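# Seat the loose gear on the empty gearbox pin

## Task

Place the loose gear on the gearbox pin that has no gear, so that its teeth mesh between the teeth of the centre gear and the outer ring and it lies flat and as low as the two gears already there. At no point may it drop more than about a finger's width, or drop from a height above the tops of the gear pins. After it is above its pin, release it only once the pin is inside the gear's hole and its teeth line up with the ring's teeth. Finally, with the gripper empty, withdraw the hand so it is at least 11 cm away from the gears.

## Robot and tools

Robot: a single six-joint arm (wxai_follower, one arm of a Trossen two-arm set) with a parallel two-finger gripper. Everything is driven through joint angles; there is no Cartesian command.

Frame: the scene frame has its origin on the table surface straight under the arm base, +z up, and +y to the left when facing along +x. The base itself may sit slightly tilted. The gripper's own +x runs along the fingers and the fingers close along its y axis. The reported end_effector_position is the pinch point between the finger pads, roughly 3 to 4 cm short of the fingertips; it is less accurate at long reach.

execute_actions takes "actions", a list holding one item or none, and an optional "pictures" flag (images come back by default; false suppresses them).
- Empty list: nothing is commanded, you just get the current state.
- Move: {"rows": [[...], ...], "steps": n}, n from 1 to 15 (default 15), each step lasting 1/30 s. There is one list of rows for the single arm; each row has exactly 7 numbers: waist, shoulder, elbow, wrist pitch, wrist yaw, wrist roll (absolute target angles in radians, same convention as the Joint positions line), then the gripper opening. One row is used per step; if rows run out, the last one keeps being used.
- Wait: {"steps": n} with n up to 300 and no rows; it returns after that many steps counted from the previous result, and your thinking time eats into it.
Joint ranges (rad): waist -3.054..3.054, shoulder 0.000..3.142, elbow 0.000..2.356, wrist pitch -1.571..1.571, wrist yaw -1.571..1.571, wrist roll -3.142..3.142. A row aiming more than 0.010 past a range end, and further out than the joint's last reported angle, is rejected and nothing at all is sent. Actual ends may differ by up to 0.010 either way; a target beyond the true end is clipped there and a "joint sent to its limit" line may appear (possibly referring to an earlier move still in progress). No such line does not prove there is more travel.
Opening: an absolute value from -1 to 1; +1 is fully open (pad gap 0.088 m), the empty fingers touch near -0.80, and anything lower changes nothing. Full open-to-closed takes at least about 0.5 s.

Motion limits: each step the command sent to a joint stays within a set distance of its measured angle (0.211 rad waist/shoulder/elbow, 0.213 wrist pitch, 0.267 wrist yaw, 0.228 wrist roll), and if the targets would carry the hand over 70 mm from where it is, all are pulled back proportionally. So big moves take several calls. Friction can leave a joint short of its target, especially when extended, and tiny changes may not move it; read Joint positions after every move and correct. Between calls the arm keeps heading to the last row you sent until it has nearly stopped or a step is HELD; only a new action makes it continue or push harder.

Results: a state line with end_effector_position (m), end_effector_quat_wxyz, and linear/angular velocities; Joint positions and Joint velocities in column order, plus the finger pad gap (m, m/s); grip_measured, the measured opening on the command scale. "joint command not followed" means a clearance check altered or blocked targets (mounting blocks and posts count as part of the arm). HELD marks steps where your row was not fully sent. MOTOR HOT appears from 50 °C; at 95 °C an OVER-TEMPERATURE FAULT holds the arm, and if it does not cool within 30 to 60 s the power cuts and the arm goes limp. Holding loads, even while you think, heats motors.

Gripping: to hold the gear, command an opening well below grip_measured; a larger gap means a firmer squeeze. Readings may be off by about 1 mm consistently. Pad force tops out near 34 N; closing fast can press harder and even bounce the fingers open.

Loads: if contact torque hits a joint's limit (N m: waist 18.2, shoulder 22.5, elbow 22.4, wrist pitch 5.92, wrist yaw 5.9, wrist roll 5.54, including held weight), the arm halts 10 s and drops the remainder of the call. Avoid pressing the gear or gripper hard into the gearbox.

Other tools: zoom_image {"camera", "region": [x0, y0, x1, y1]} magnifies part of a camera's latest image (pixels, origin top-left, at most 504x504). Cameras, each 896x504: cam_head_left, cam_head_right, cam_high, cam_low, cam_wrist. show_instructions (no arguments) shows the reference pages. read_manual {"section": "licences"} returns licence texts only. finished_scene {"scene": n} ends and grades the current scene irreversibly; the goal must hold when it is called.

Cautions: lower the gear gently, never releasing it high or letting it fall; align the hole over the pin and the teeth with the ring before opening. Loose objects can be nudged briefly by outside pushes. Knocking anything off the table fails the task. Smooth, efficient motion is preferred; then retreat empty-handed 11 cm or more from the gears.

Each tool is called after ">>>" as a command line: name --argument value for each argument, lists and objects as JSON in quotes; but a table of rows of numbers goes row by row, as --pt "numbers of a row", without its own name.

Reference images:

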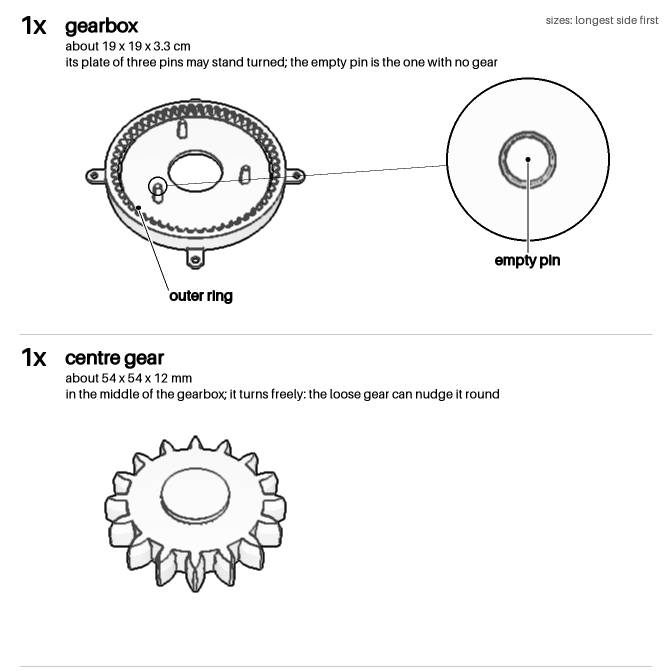

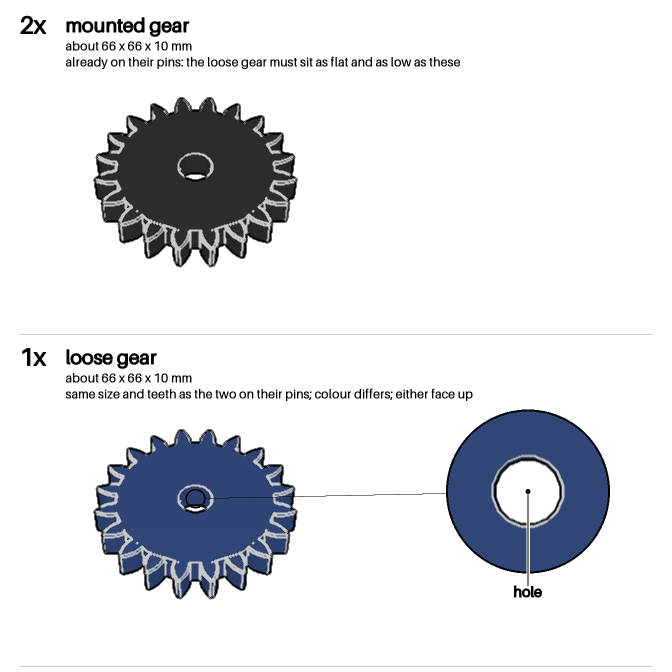

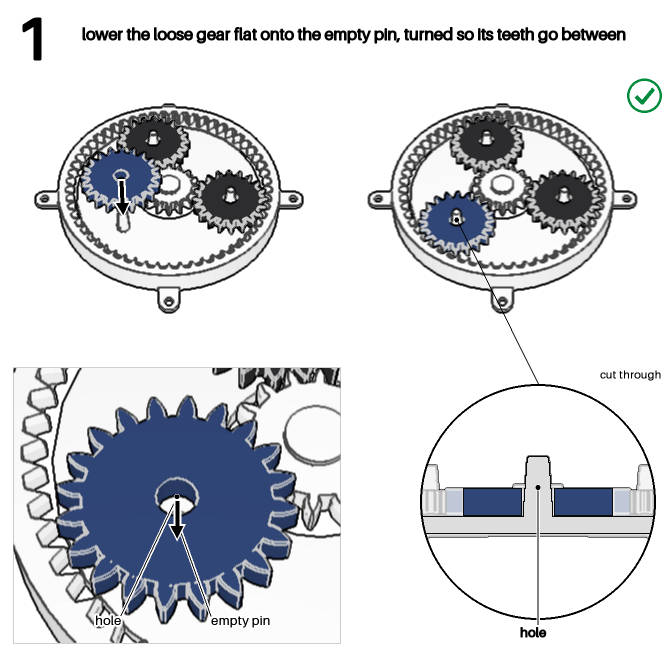

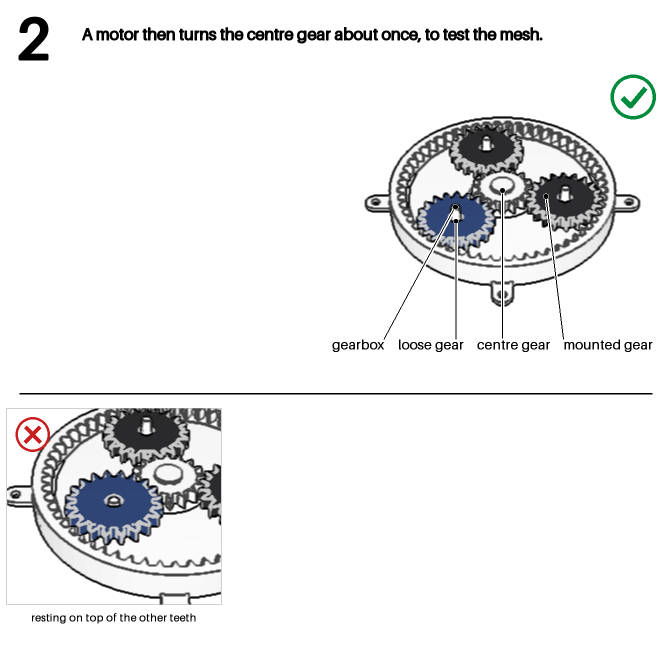

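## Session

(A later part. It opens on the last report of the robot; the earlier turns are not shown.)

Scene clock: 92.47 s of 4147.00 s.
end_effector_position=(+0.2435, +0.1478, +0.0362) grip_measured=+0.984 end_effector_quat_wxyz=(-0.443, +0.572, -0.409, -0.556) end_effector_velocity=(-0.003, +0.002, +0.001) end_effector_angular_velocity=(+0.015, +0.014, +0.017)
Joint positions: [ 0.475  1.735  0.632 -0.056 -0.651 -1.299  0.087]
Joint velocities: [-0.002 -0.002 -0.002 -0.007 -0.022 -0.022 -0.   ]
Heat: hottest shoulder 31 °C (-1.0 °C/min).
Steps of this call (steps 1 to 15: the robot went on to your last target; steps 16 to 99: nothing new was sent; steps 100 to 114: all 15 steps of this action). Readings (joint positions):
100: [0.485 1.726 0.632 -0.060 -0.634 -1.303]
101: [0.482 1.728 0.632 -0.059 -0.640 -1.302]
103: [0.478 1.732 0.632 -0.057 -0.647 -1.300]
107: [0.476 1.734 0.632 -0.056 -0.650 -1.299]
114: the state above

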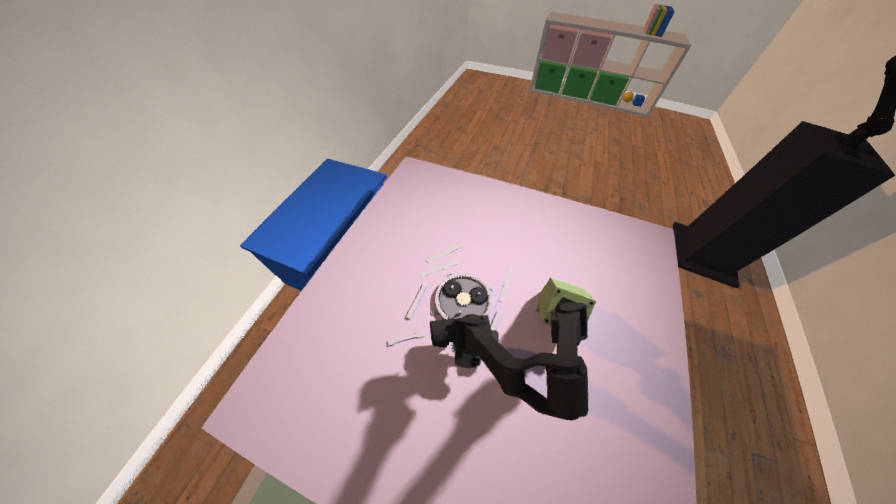

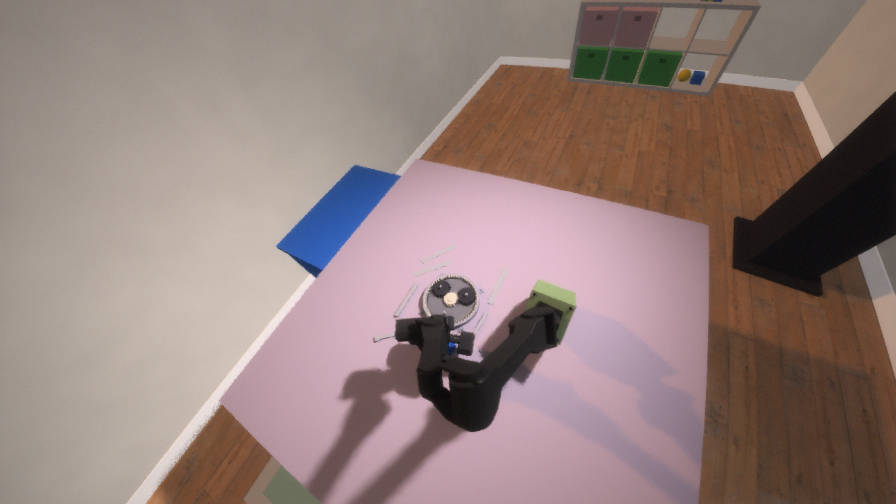

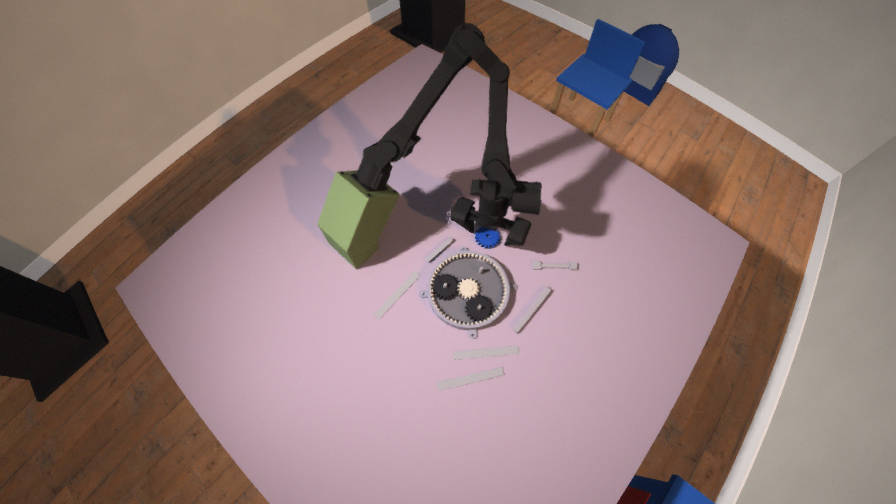

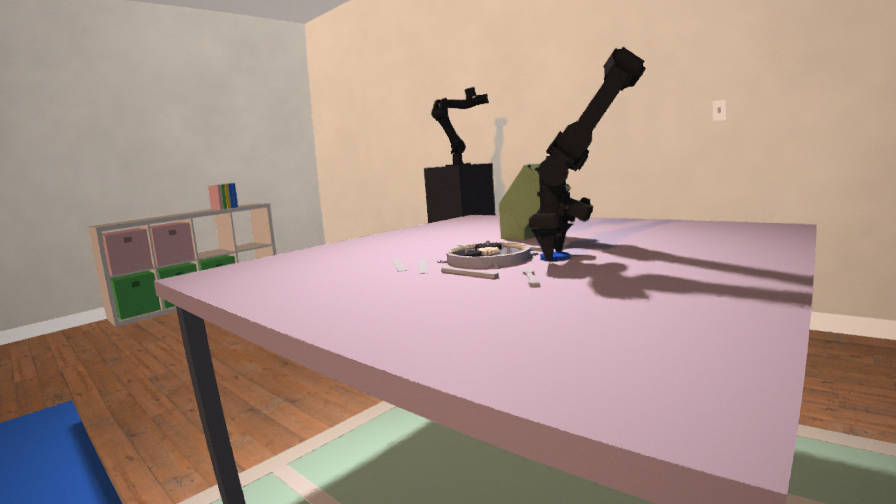

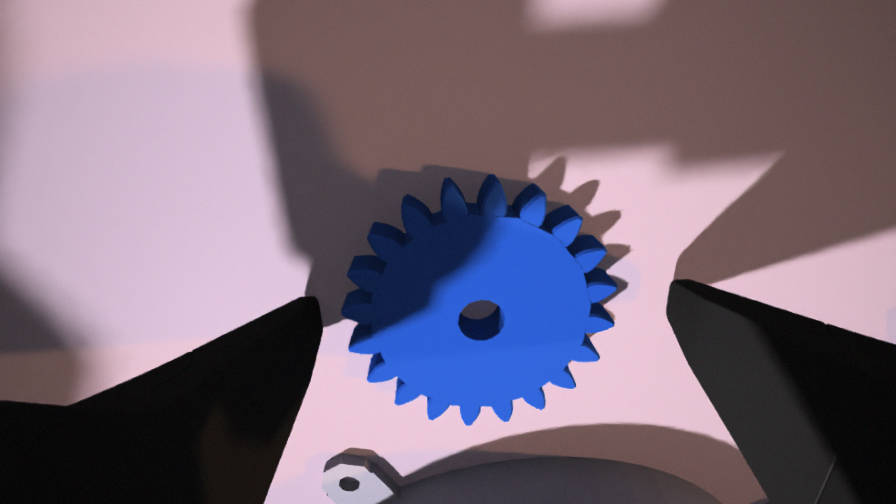

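>>> execute_actions --actions '[{"rows":[[0.468,1.745,0.628,-0.05,-0.60,-1.3,1],[0.468,1.745,0.628,-0.05,-0.60,-1.3,1],[0.468,1.745,0.628,-0.05,-0.60,-1.3,1],[0.468,1.745,0.628,-0.05,-0.60,-1.3,1],[0.468,1.745,0.628,-0.05,-0.60,-1.3,1],[0.468,1.745,0.628,-0.05,-0.60,-1.3,0.8],[0.468,1.745,0.628,-0.05,-0.60,-1.3,0.65],[0.468,1.745,0.628,-0.05,-0.60,-1.3,0.5],[0.468,1.745,0.628,-0.05,-0.60,-1.3,0.35],[0.468,1.745,0.628,-0.05,-0.60,-1.3,0.2]],"steps":15}]'

Scene clock: 97.33 s of 4147.00 s.
end_effector_position=(+0.2359, +0.1429, +0.0346) grip_measured=+0.506 end_effector_quat_wxyz=(-0.441, +0.564, -0.424, -0.555) end_effector_velocity=(-0.001, +0.001, +0.001) end_effector_angular_velocity=(+0.005, +0.004, -0.010)
Joint positions: [ 0.477  1.735  0.619 -0.073 -0.651 -1.294  0.064]
Joint velocities: [-0.002 -0.007 -0.002 -0.007 -0.007  0.007  0.   ]
Heat: hottest wrist pitch 32 °C (-1.0 °C/min).
Steps of this call (steps 1 to 15: the robot went on to your last target; steps 16 to 131: nothing new was sent; steps 132 to 146: all 15 steps of this action). Readings (joint positions):
132: [0.474 1.735 0.632 -0.055 -0.652 -1.297]
133: [0.474 1.735 0.632 -0.055 -0.652 -1.297]
135: [0.475 1.735 0.632 -0.056 -0.649 -1.294]
139: [0.476 1.735 0.630 -0.065 -0.645 -1.294]
146: the state above

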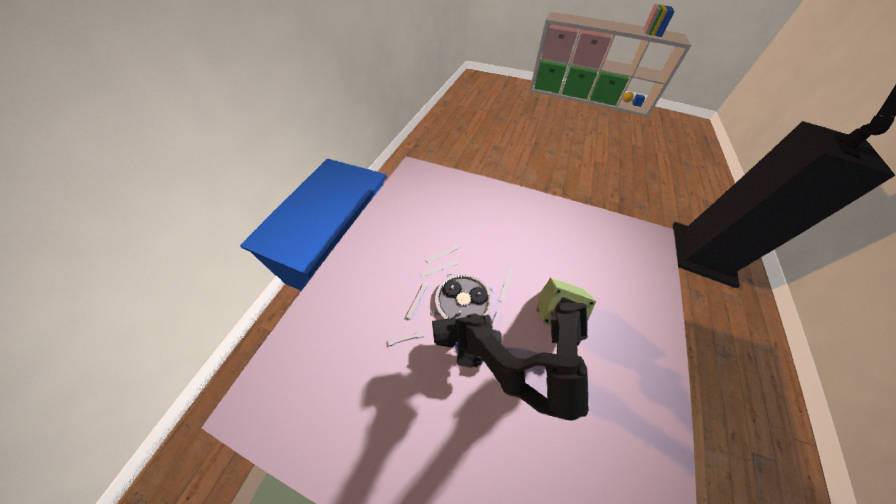

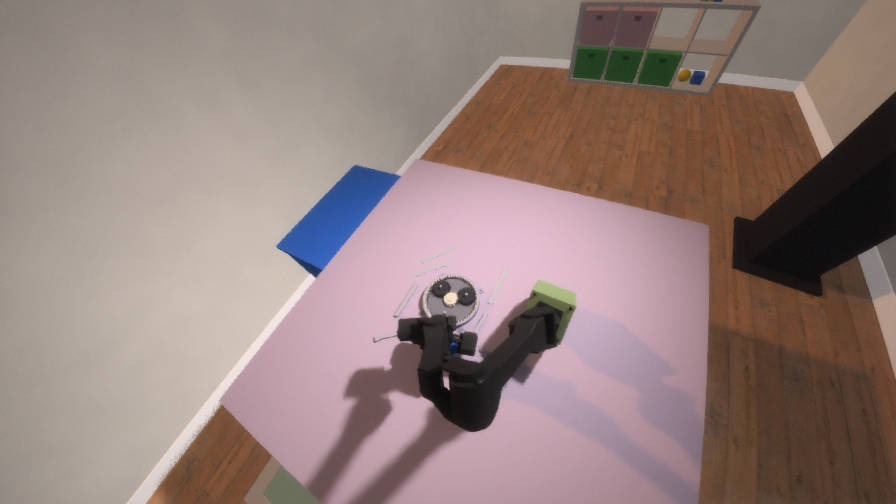

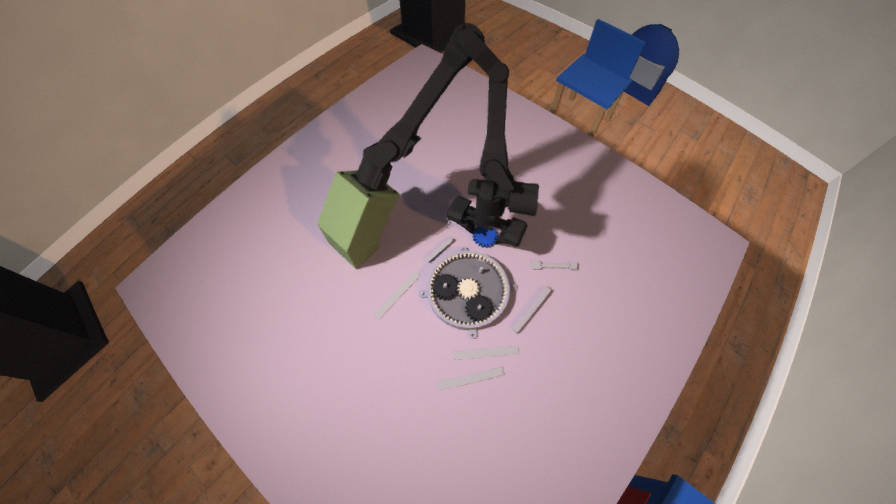

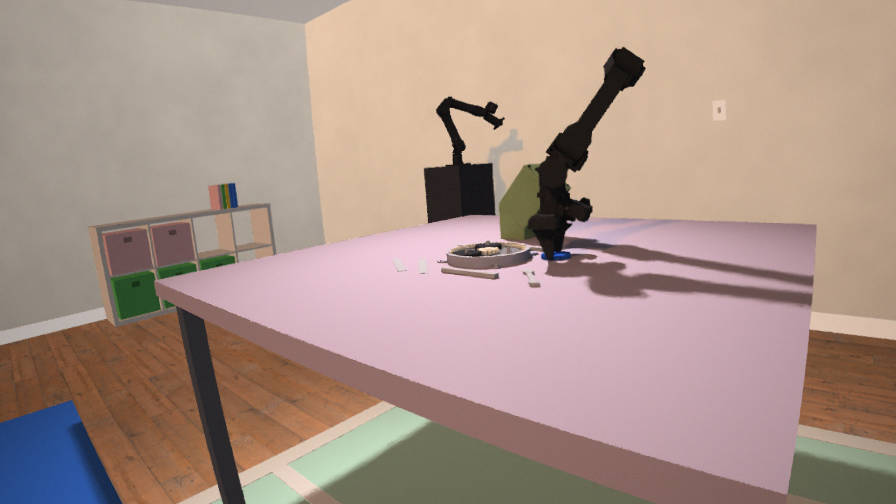

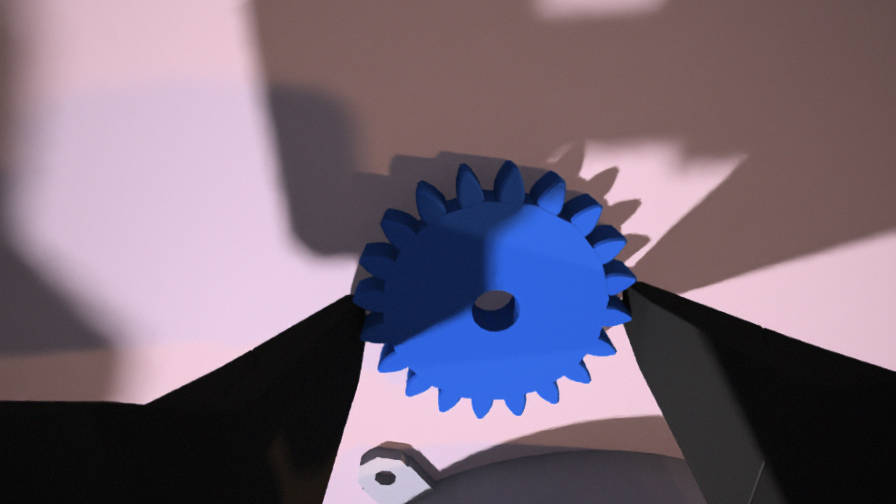

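>>> execute_actions --actions '[{"rows":[[0.45,1.70,0.63,-0.13,-0.62,-1.3,0.2],[0.45,1.70,0.63,-0.13,-0.62,-1.3,0.2],[0.42,1.66,0.64,-0.2,-0.635,-1.3,0.2],[0.42,1.66,0.64,-0.2,-0.635,-1.3,0.2],[0.39,1.62,0.65,-0.28,-0.65,-1.3,0.2],[0.39,1.62,0.65,-0.28,-0.65,-1.3,0.2],[0.36,1.575,0.657,-0.35,-0.66,-1.3,0.2],[0.36,1.575,0.657,-0.35,-0.66,-1.3,0.2],[0.33,1.534,0.664,-0.423,-0.674,-1.3,0.2]],"steps":15}]' --pictures false

>>> execute_actions --actions '[{"rows":[[0.3,1.55,0.68,-0.43,-0.68,-1.4,0.2],[0.3,1.55,0.68,-0.43,-0.68,-1.4,0.2],[0.24,1.62,0.715,-0.44,-0.69,-1.5,0.2],[0.24,1.62,0.715,-0.44,-0.69,-1.5,0.2],[0.18,1.70,0.75,-0.445,-0.70,-1.6,0.2],[0.18,1.70,0.75,-0.445,-0.70,-1.6,0.2],[0.11,1.80,0.79,-0.45,-0.71,-1.7,0.2],[0.11,1.80,0.79,-0.45,-0.71,-1.7,0.2],[0.046,1.90,0.837,-0.459,-0.72,-1.85,0.2]],"steps":15}]' --pictures false

>>> execute_actions --actions '[{"rows":[[0.046,1.90,0.837,-0.459,-0.72,-1.85,0.2]],"steps":15}]'

Scene clock: 112.07 s of 4147.00 s.
end_effector_position=(+0.2329, +0.1387, +0.0884) grip_measured=+0.504 end_effector_quat_wxyz=(-0.480, +0.534, -0.473, -0.511) end_effector_velocity=(-0.026, -0.002, +0.026) end_effector_angular_velocity=(+0.009, +0.076, -0.115)
Joint positions: [ 0.343  1.557  0.656 -0.394 -0.666 -1.296  0.064]
Joint velocities: [-0.066 -0.1    0.002 -0.242 -0.051 -0.022 -0.   ]
Heat: hottest wrist pitch 35 °C (+3.0 °C/min).
Steps of this call (steps 1 to 15: the robot went on to your last target; steps 16 to 427: nothing new was sent; steps 428 to 442: all 15 steps of this action). Readings (joint positions):
428: [0.477 1.732 0.618 -0.073 -0.640 -1.294]
429: [0.473 1.730 0.621 -0.076 -0.617 -1.296]
431: [0.454 1.715 0.628 -0.127 -0.615 -1.296]
435: [0.405 1.648 0.638 -0.251 -0.639 -1.296]
442: the state above

Scene clock: 112.57 s of 4147.00 s.
end_effector_position=(+0.2824, +0.0617, +0.0992) grip_measured=+0.504 end_effector_quat_wxyz=(-0.439, +0.573, -0.430, -0.543) end_effector_velocity=(+0.016, -0.049, -0.008) end_effector_angular_velocity=(+0.034, +0.040, +0.202)
Joint positions: [ 0.066  1.867  0.813 -0.455 -0.711 -1.798  0.064]
Joint velocities: [-0.129  0.232  0.095 -0.022 -0.051 -0.403 -0.   ]
Heat: hottest wrist pitch 35 °C (+3.0 °C/min).
Steps of this call (steps 1 to 15: all 15 steps of this action). Readings (joint positions):
1: [0.340 1.555 0.658 -0.404 -0.669 -1.312]
2: [0.332 1.555 0.660 -0.410 -0.671 -1.333]
4: [0.303 1.569 0.676 -0.424 -0.680 -1.398]
8: [0.204 1.675 0.739 -0.437 -0.697 -1.563]
15: the state above

Scene clock: 113.07 s of 4147.00 s.
end_effector_position=(+0.2862, +0.0573, +0.0993) grip_measured=+0.504 end_effector_quat_wxyz=(-0.432, +0.578, -0.420, -0.550) end_effector_velocity=(-0.002, +0.001, +0.001) end_effector_angular_velocity=(+0.007, +0.004, +0.016)
Joint positions: [ 0.052  1.89   0.829 -0.458 -0.716 -1.845  0.064]
Joint velocities: [-0.002 -0.002 -0.002 -0.007 -0.007 -0.022  0.   ]
Heat: hottest wrist pitch 35 °C (+3.0 °C/min).
Steps of this call (steps 1 to 15: all 15 steps of this action). Readings (joint positions):
1: [0.063 1.873 0.816 -0.456 -0.712 -1.810]
2: [0.061 1.877 0.819 -0.456 -0.714 -1.818]
4: [0.058 1.882 0.824 -0.456 -0.715 -1.830]
8: [0.054 1.887 0.828 -0.457 -0.716 -1.840]
15: the state above

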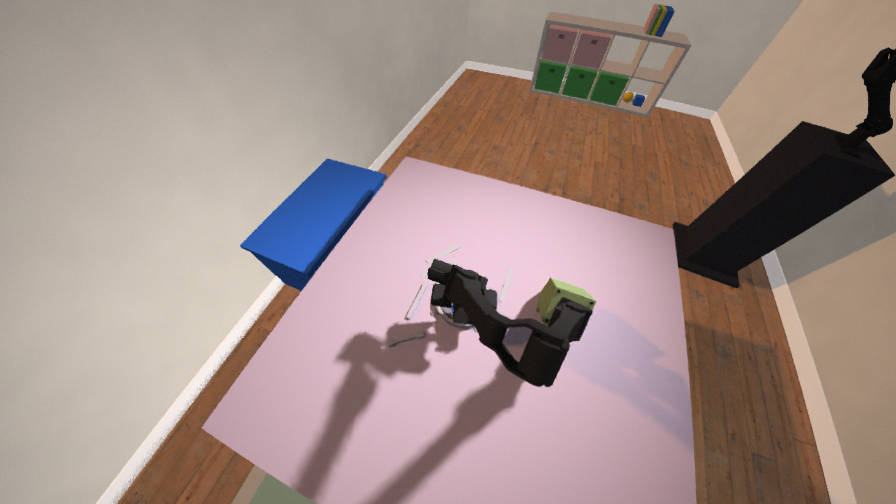

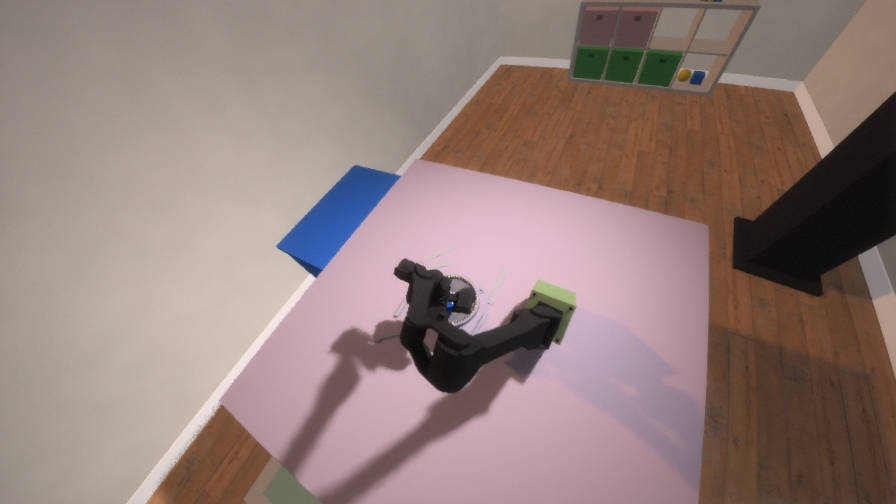

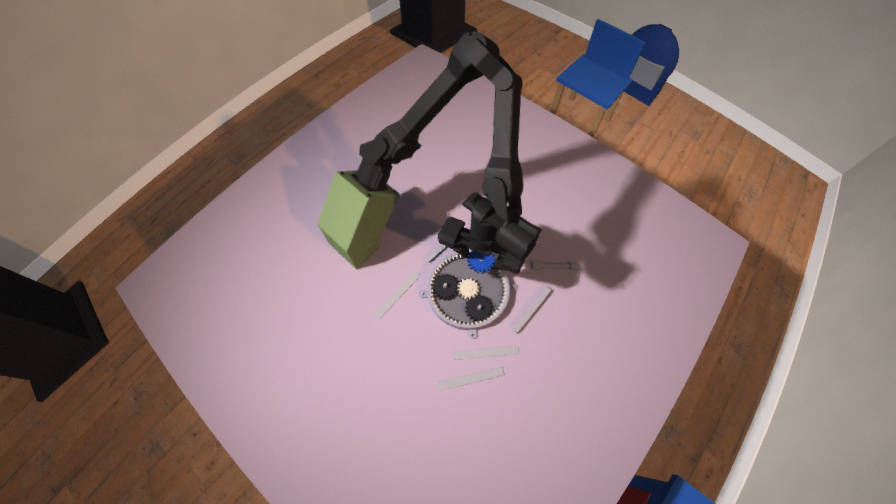

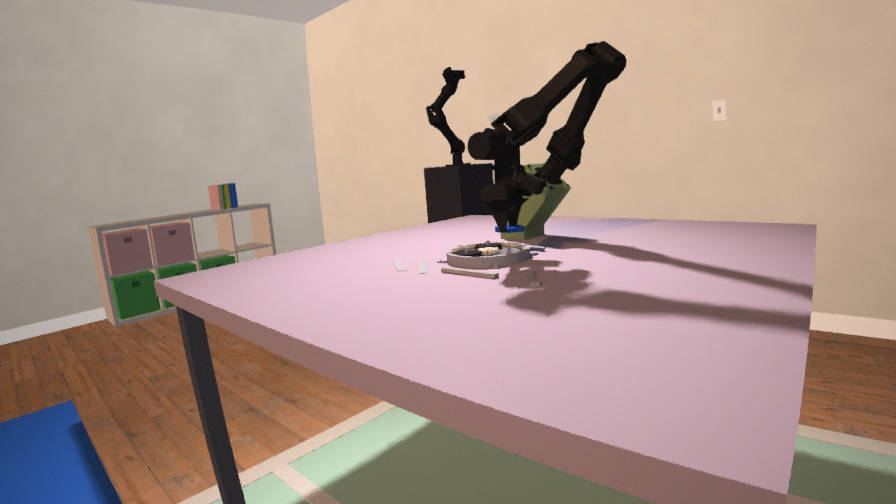

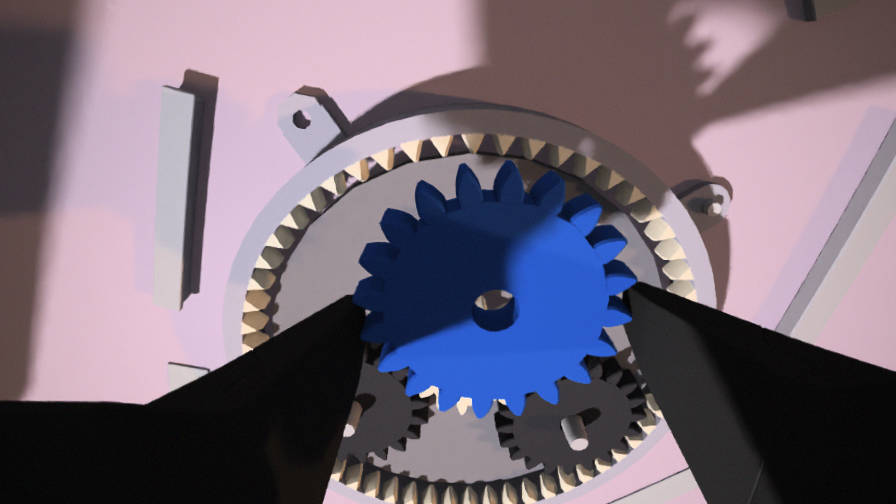

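>>> execute_actions --actions '[{"rows":[[0.065,1.92,0.825,-0.41,-0.719,-1.85,0.2],[0.065,1.92,0.825,-0.41,-0.719,-1.85,0.2],[0.065,1.92,0.825,-0.41,-0.719,-1.85,0.2],[0.085,1.94,0.812,-0.36,-0.717,-1.84,0.2],[0.085,1.94,0.812,-0.36,-0.717,-1.84,0.2],[0.085,1.94,0.812,-0.36,-0.717,-1.84,0.2],[0.105,1.96,0.799,-0.305,-0.7155,-1.83,0.2]],"steps":15}]'

Scene clock: 124.80 s of 4147.00 s.
end_effector_position=(+0.2908, +0.0563, +0.0763) grip_measured=+0.502 end_effector_quat_wxyz=(-0.416, +0.595, -0.397, -0.561) end_effector_velocity=(+0.009, +0.002, -0.003) end_effector_angular_velocity=(+0.009, -0.037, +0.036)
Joint positions: [ 0.102  1.949  0.805 -0.315 -0.717 -1.836  0.064]
Joint velocities: [ 0.007  0.007 -0.002  0.066 -0.007  0.007  0.   ]
Heat: hottest waist 33 °C (+2.0 °C/min).
Steps of this call (steps 1 to 15: the robot went on to your last target; steps 16 to 337: nothing new was sent; steps 338 to 352: all 15 steps of this action). Readings (joint positions):
338: [0.052 1.894 0.830 -0.454 -0.717 -1.846]
339: [0.054 1.897 0.830 -0.443 -0.717 -1.846]
341: [0.059 1.905 0.829 -0.422 -0.717 -1.846]
345: [0.082 1.928 0.819 -0.361 -0.717 -1.843]
352: the state above

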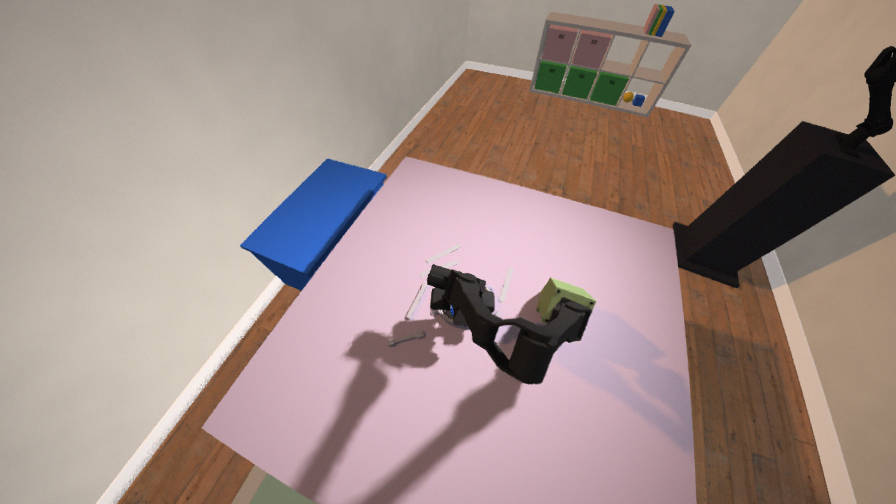

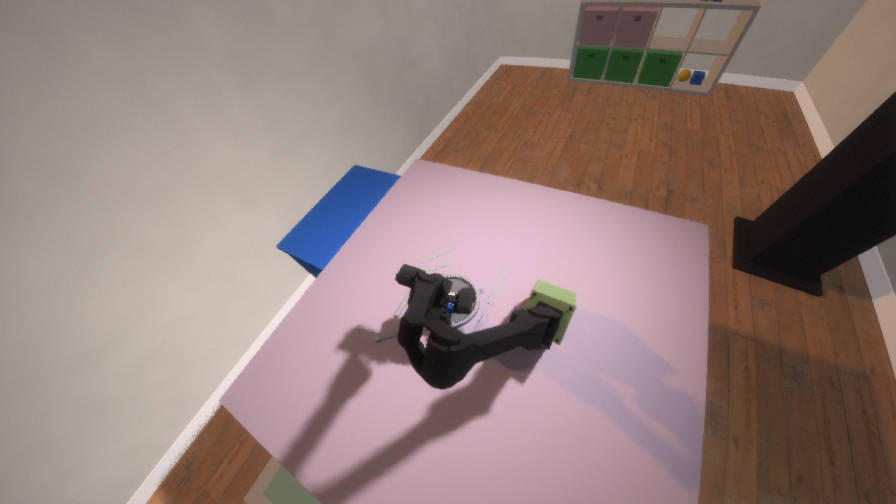

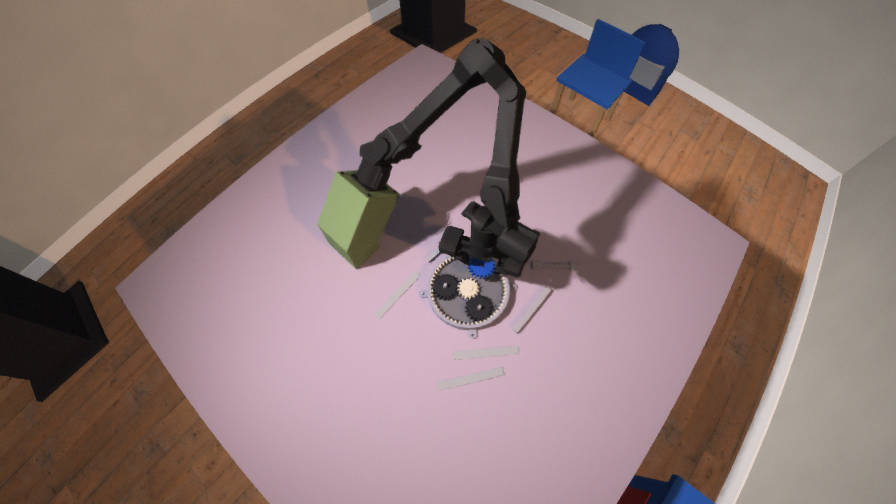

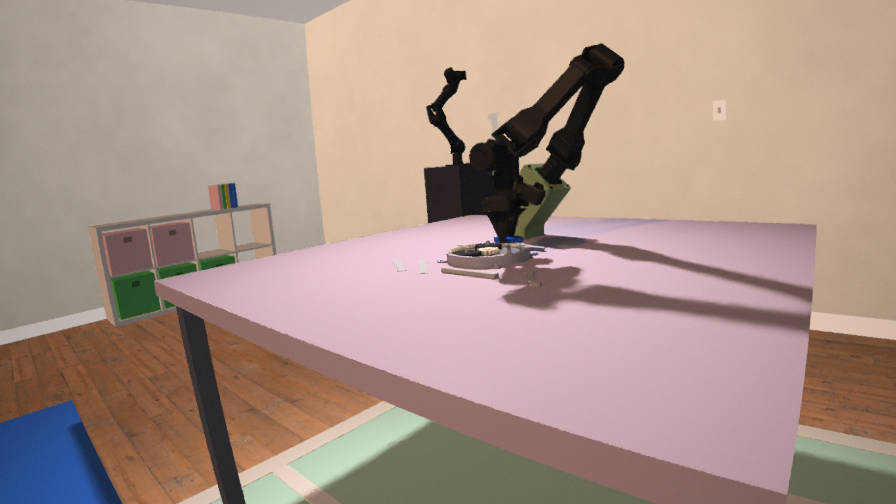

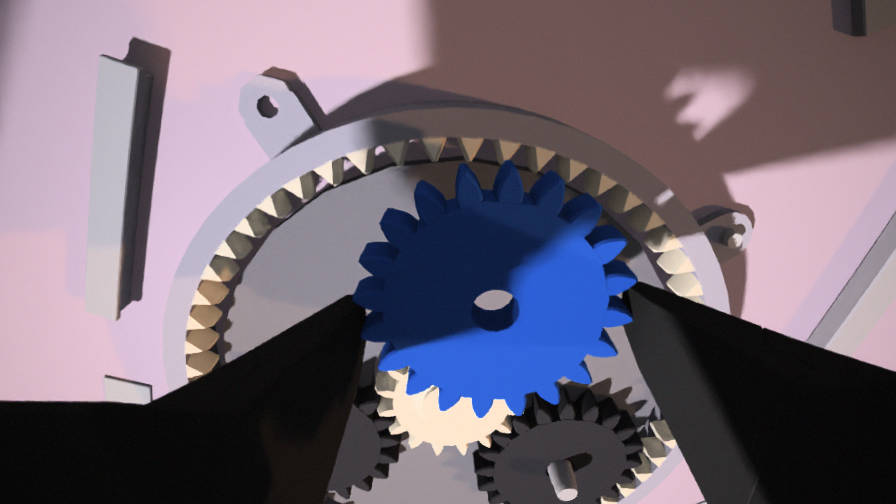

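>>> zoom_image --camera "cam_low" --region '[430,200,570,280]'

>>> zoom_image --camera "cam_high" --region '[410,220,550,340]'

Region (430, 200, 570, 280) of cam_low's 896x504 image, scaled by 3.600, with more detail than that image has; it fills the top 288 rows of this view, and the rest is white.

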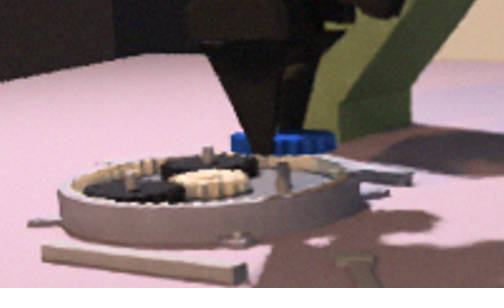

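Region (410, 220, 550, 340) of cam_high's 896x504 image, scaled by 3.600, with more detail than that image has; it fills the top 432 rows of this view, and the rest is white.

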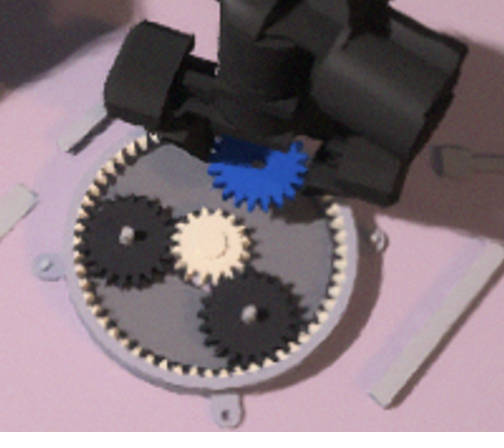

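>>> execute_actions --actions '[{"rows":[[0.115,1.962,0.773,-0.264,-0.715,-1.83,0.2]],"steps":15}]'

Scene clock: 145.90 s of 4147.00 s.
end_effector_position=(+0.2875, +0.0557, +0.0705) grip_measured=+0.504 end_effector_quat_wxyz=(-0.412, +0.600, -0.390, -0.564) end_effector_velocity=(-0.002, +0.001, -0.001) end_effector_angular_velocity=(+0.007, +0.001, +0.011)
Joint positions: [ 0.114  1.953  0.779 -0.266 -0.717 -1.834  0.064]
Joint velocities: [ 0.002 -0.002 -0.007  0.007 -0.007 -0.007 -0.001]
Heat: hottest waist 33 °C (+2.0 °C/min).
Steps of this call (steps 1 to 15: the robot went on to your last target; steps 16 to 618: nothing new was sent; steps 619 to 633: all 15 steps of this action). Readings (joint positions):
619: [0.105 1.953 0.800 -0.299 -0.717 -1.834]
620: [0.107 1.953 0.796 -0.290 -0.717 -1.834]
622: [0.110 1.953 0.788 -0.281 -0.717 -1.834]
626: [0.114 1.953 0.780 -0.271 -0.717 -1.834]
633: the state above

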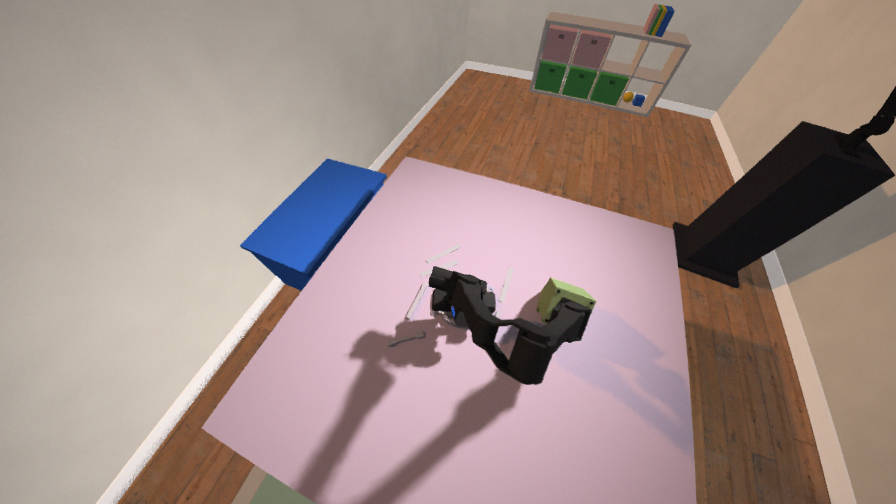

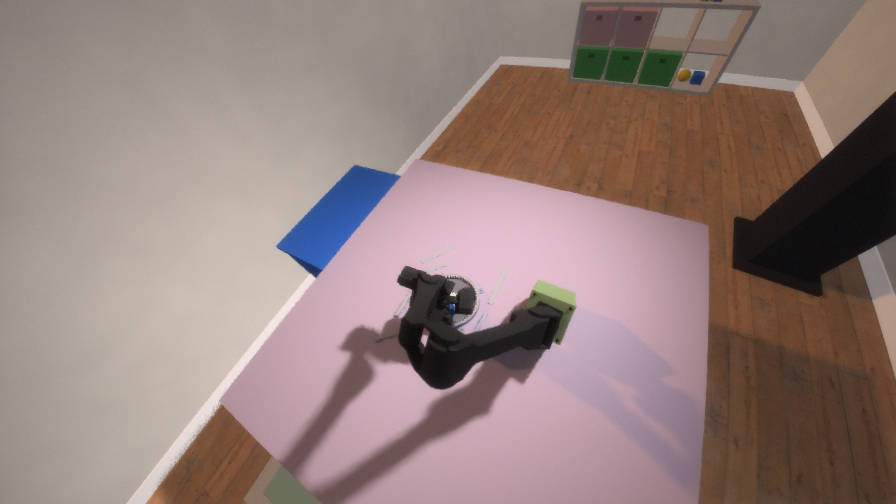

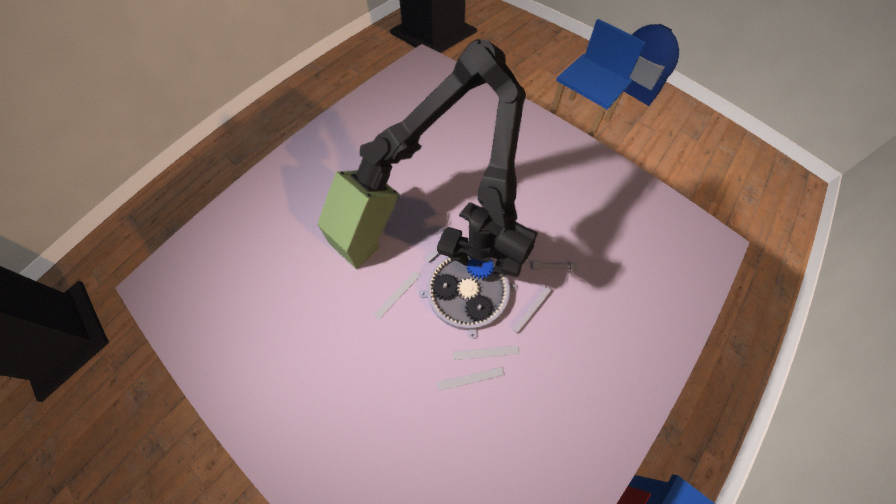

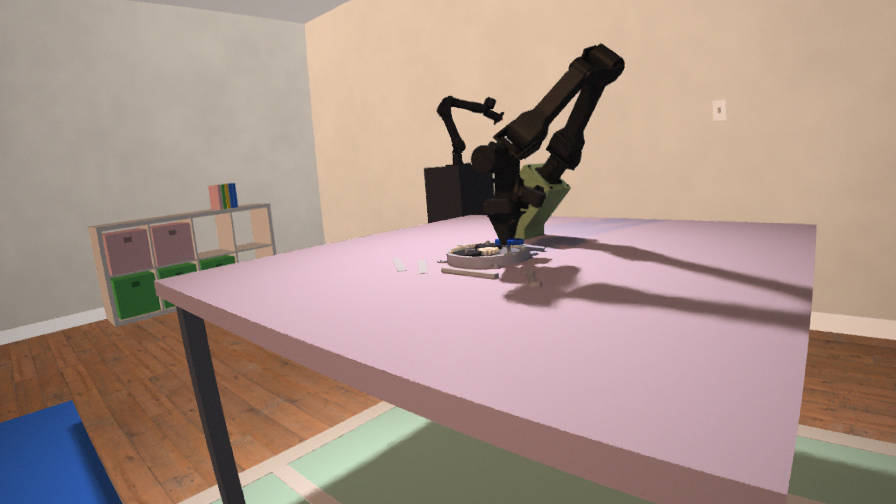

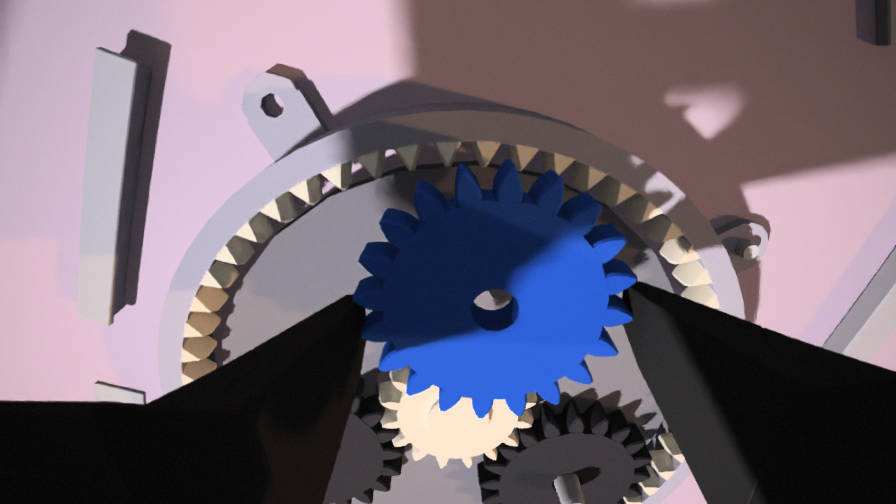

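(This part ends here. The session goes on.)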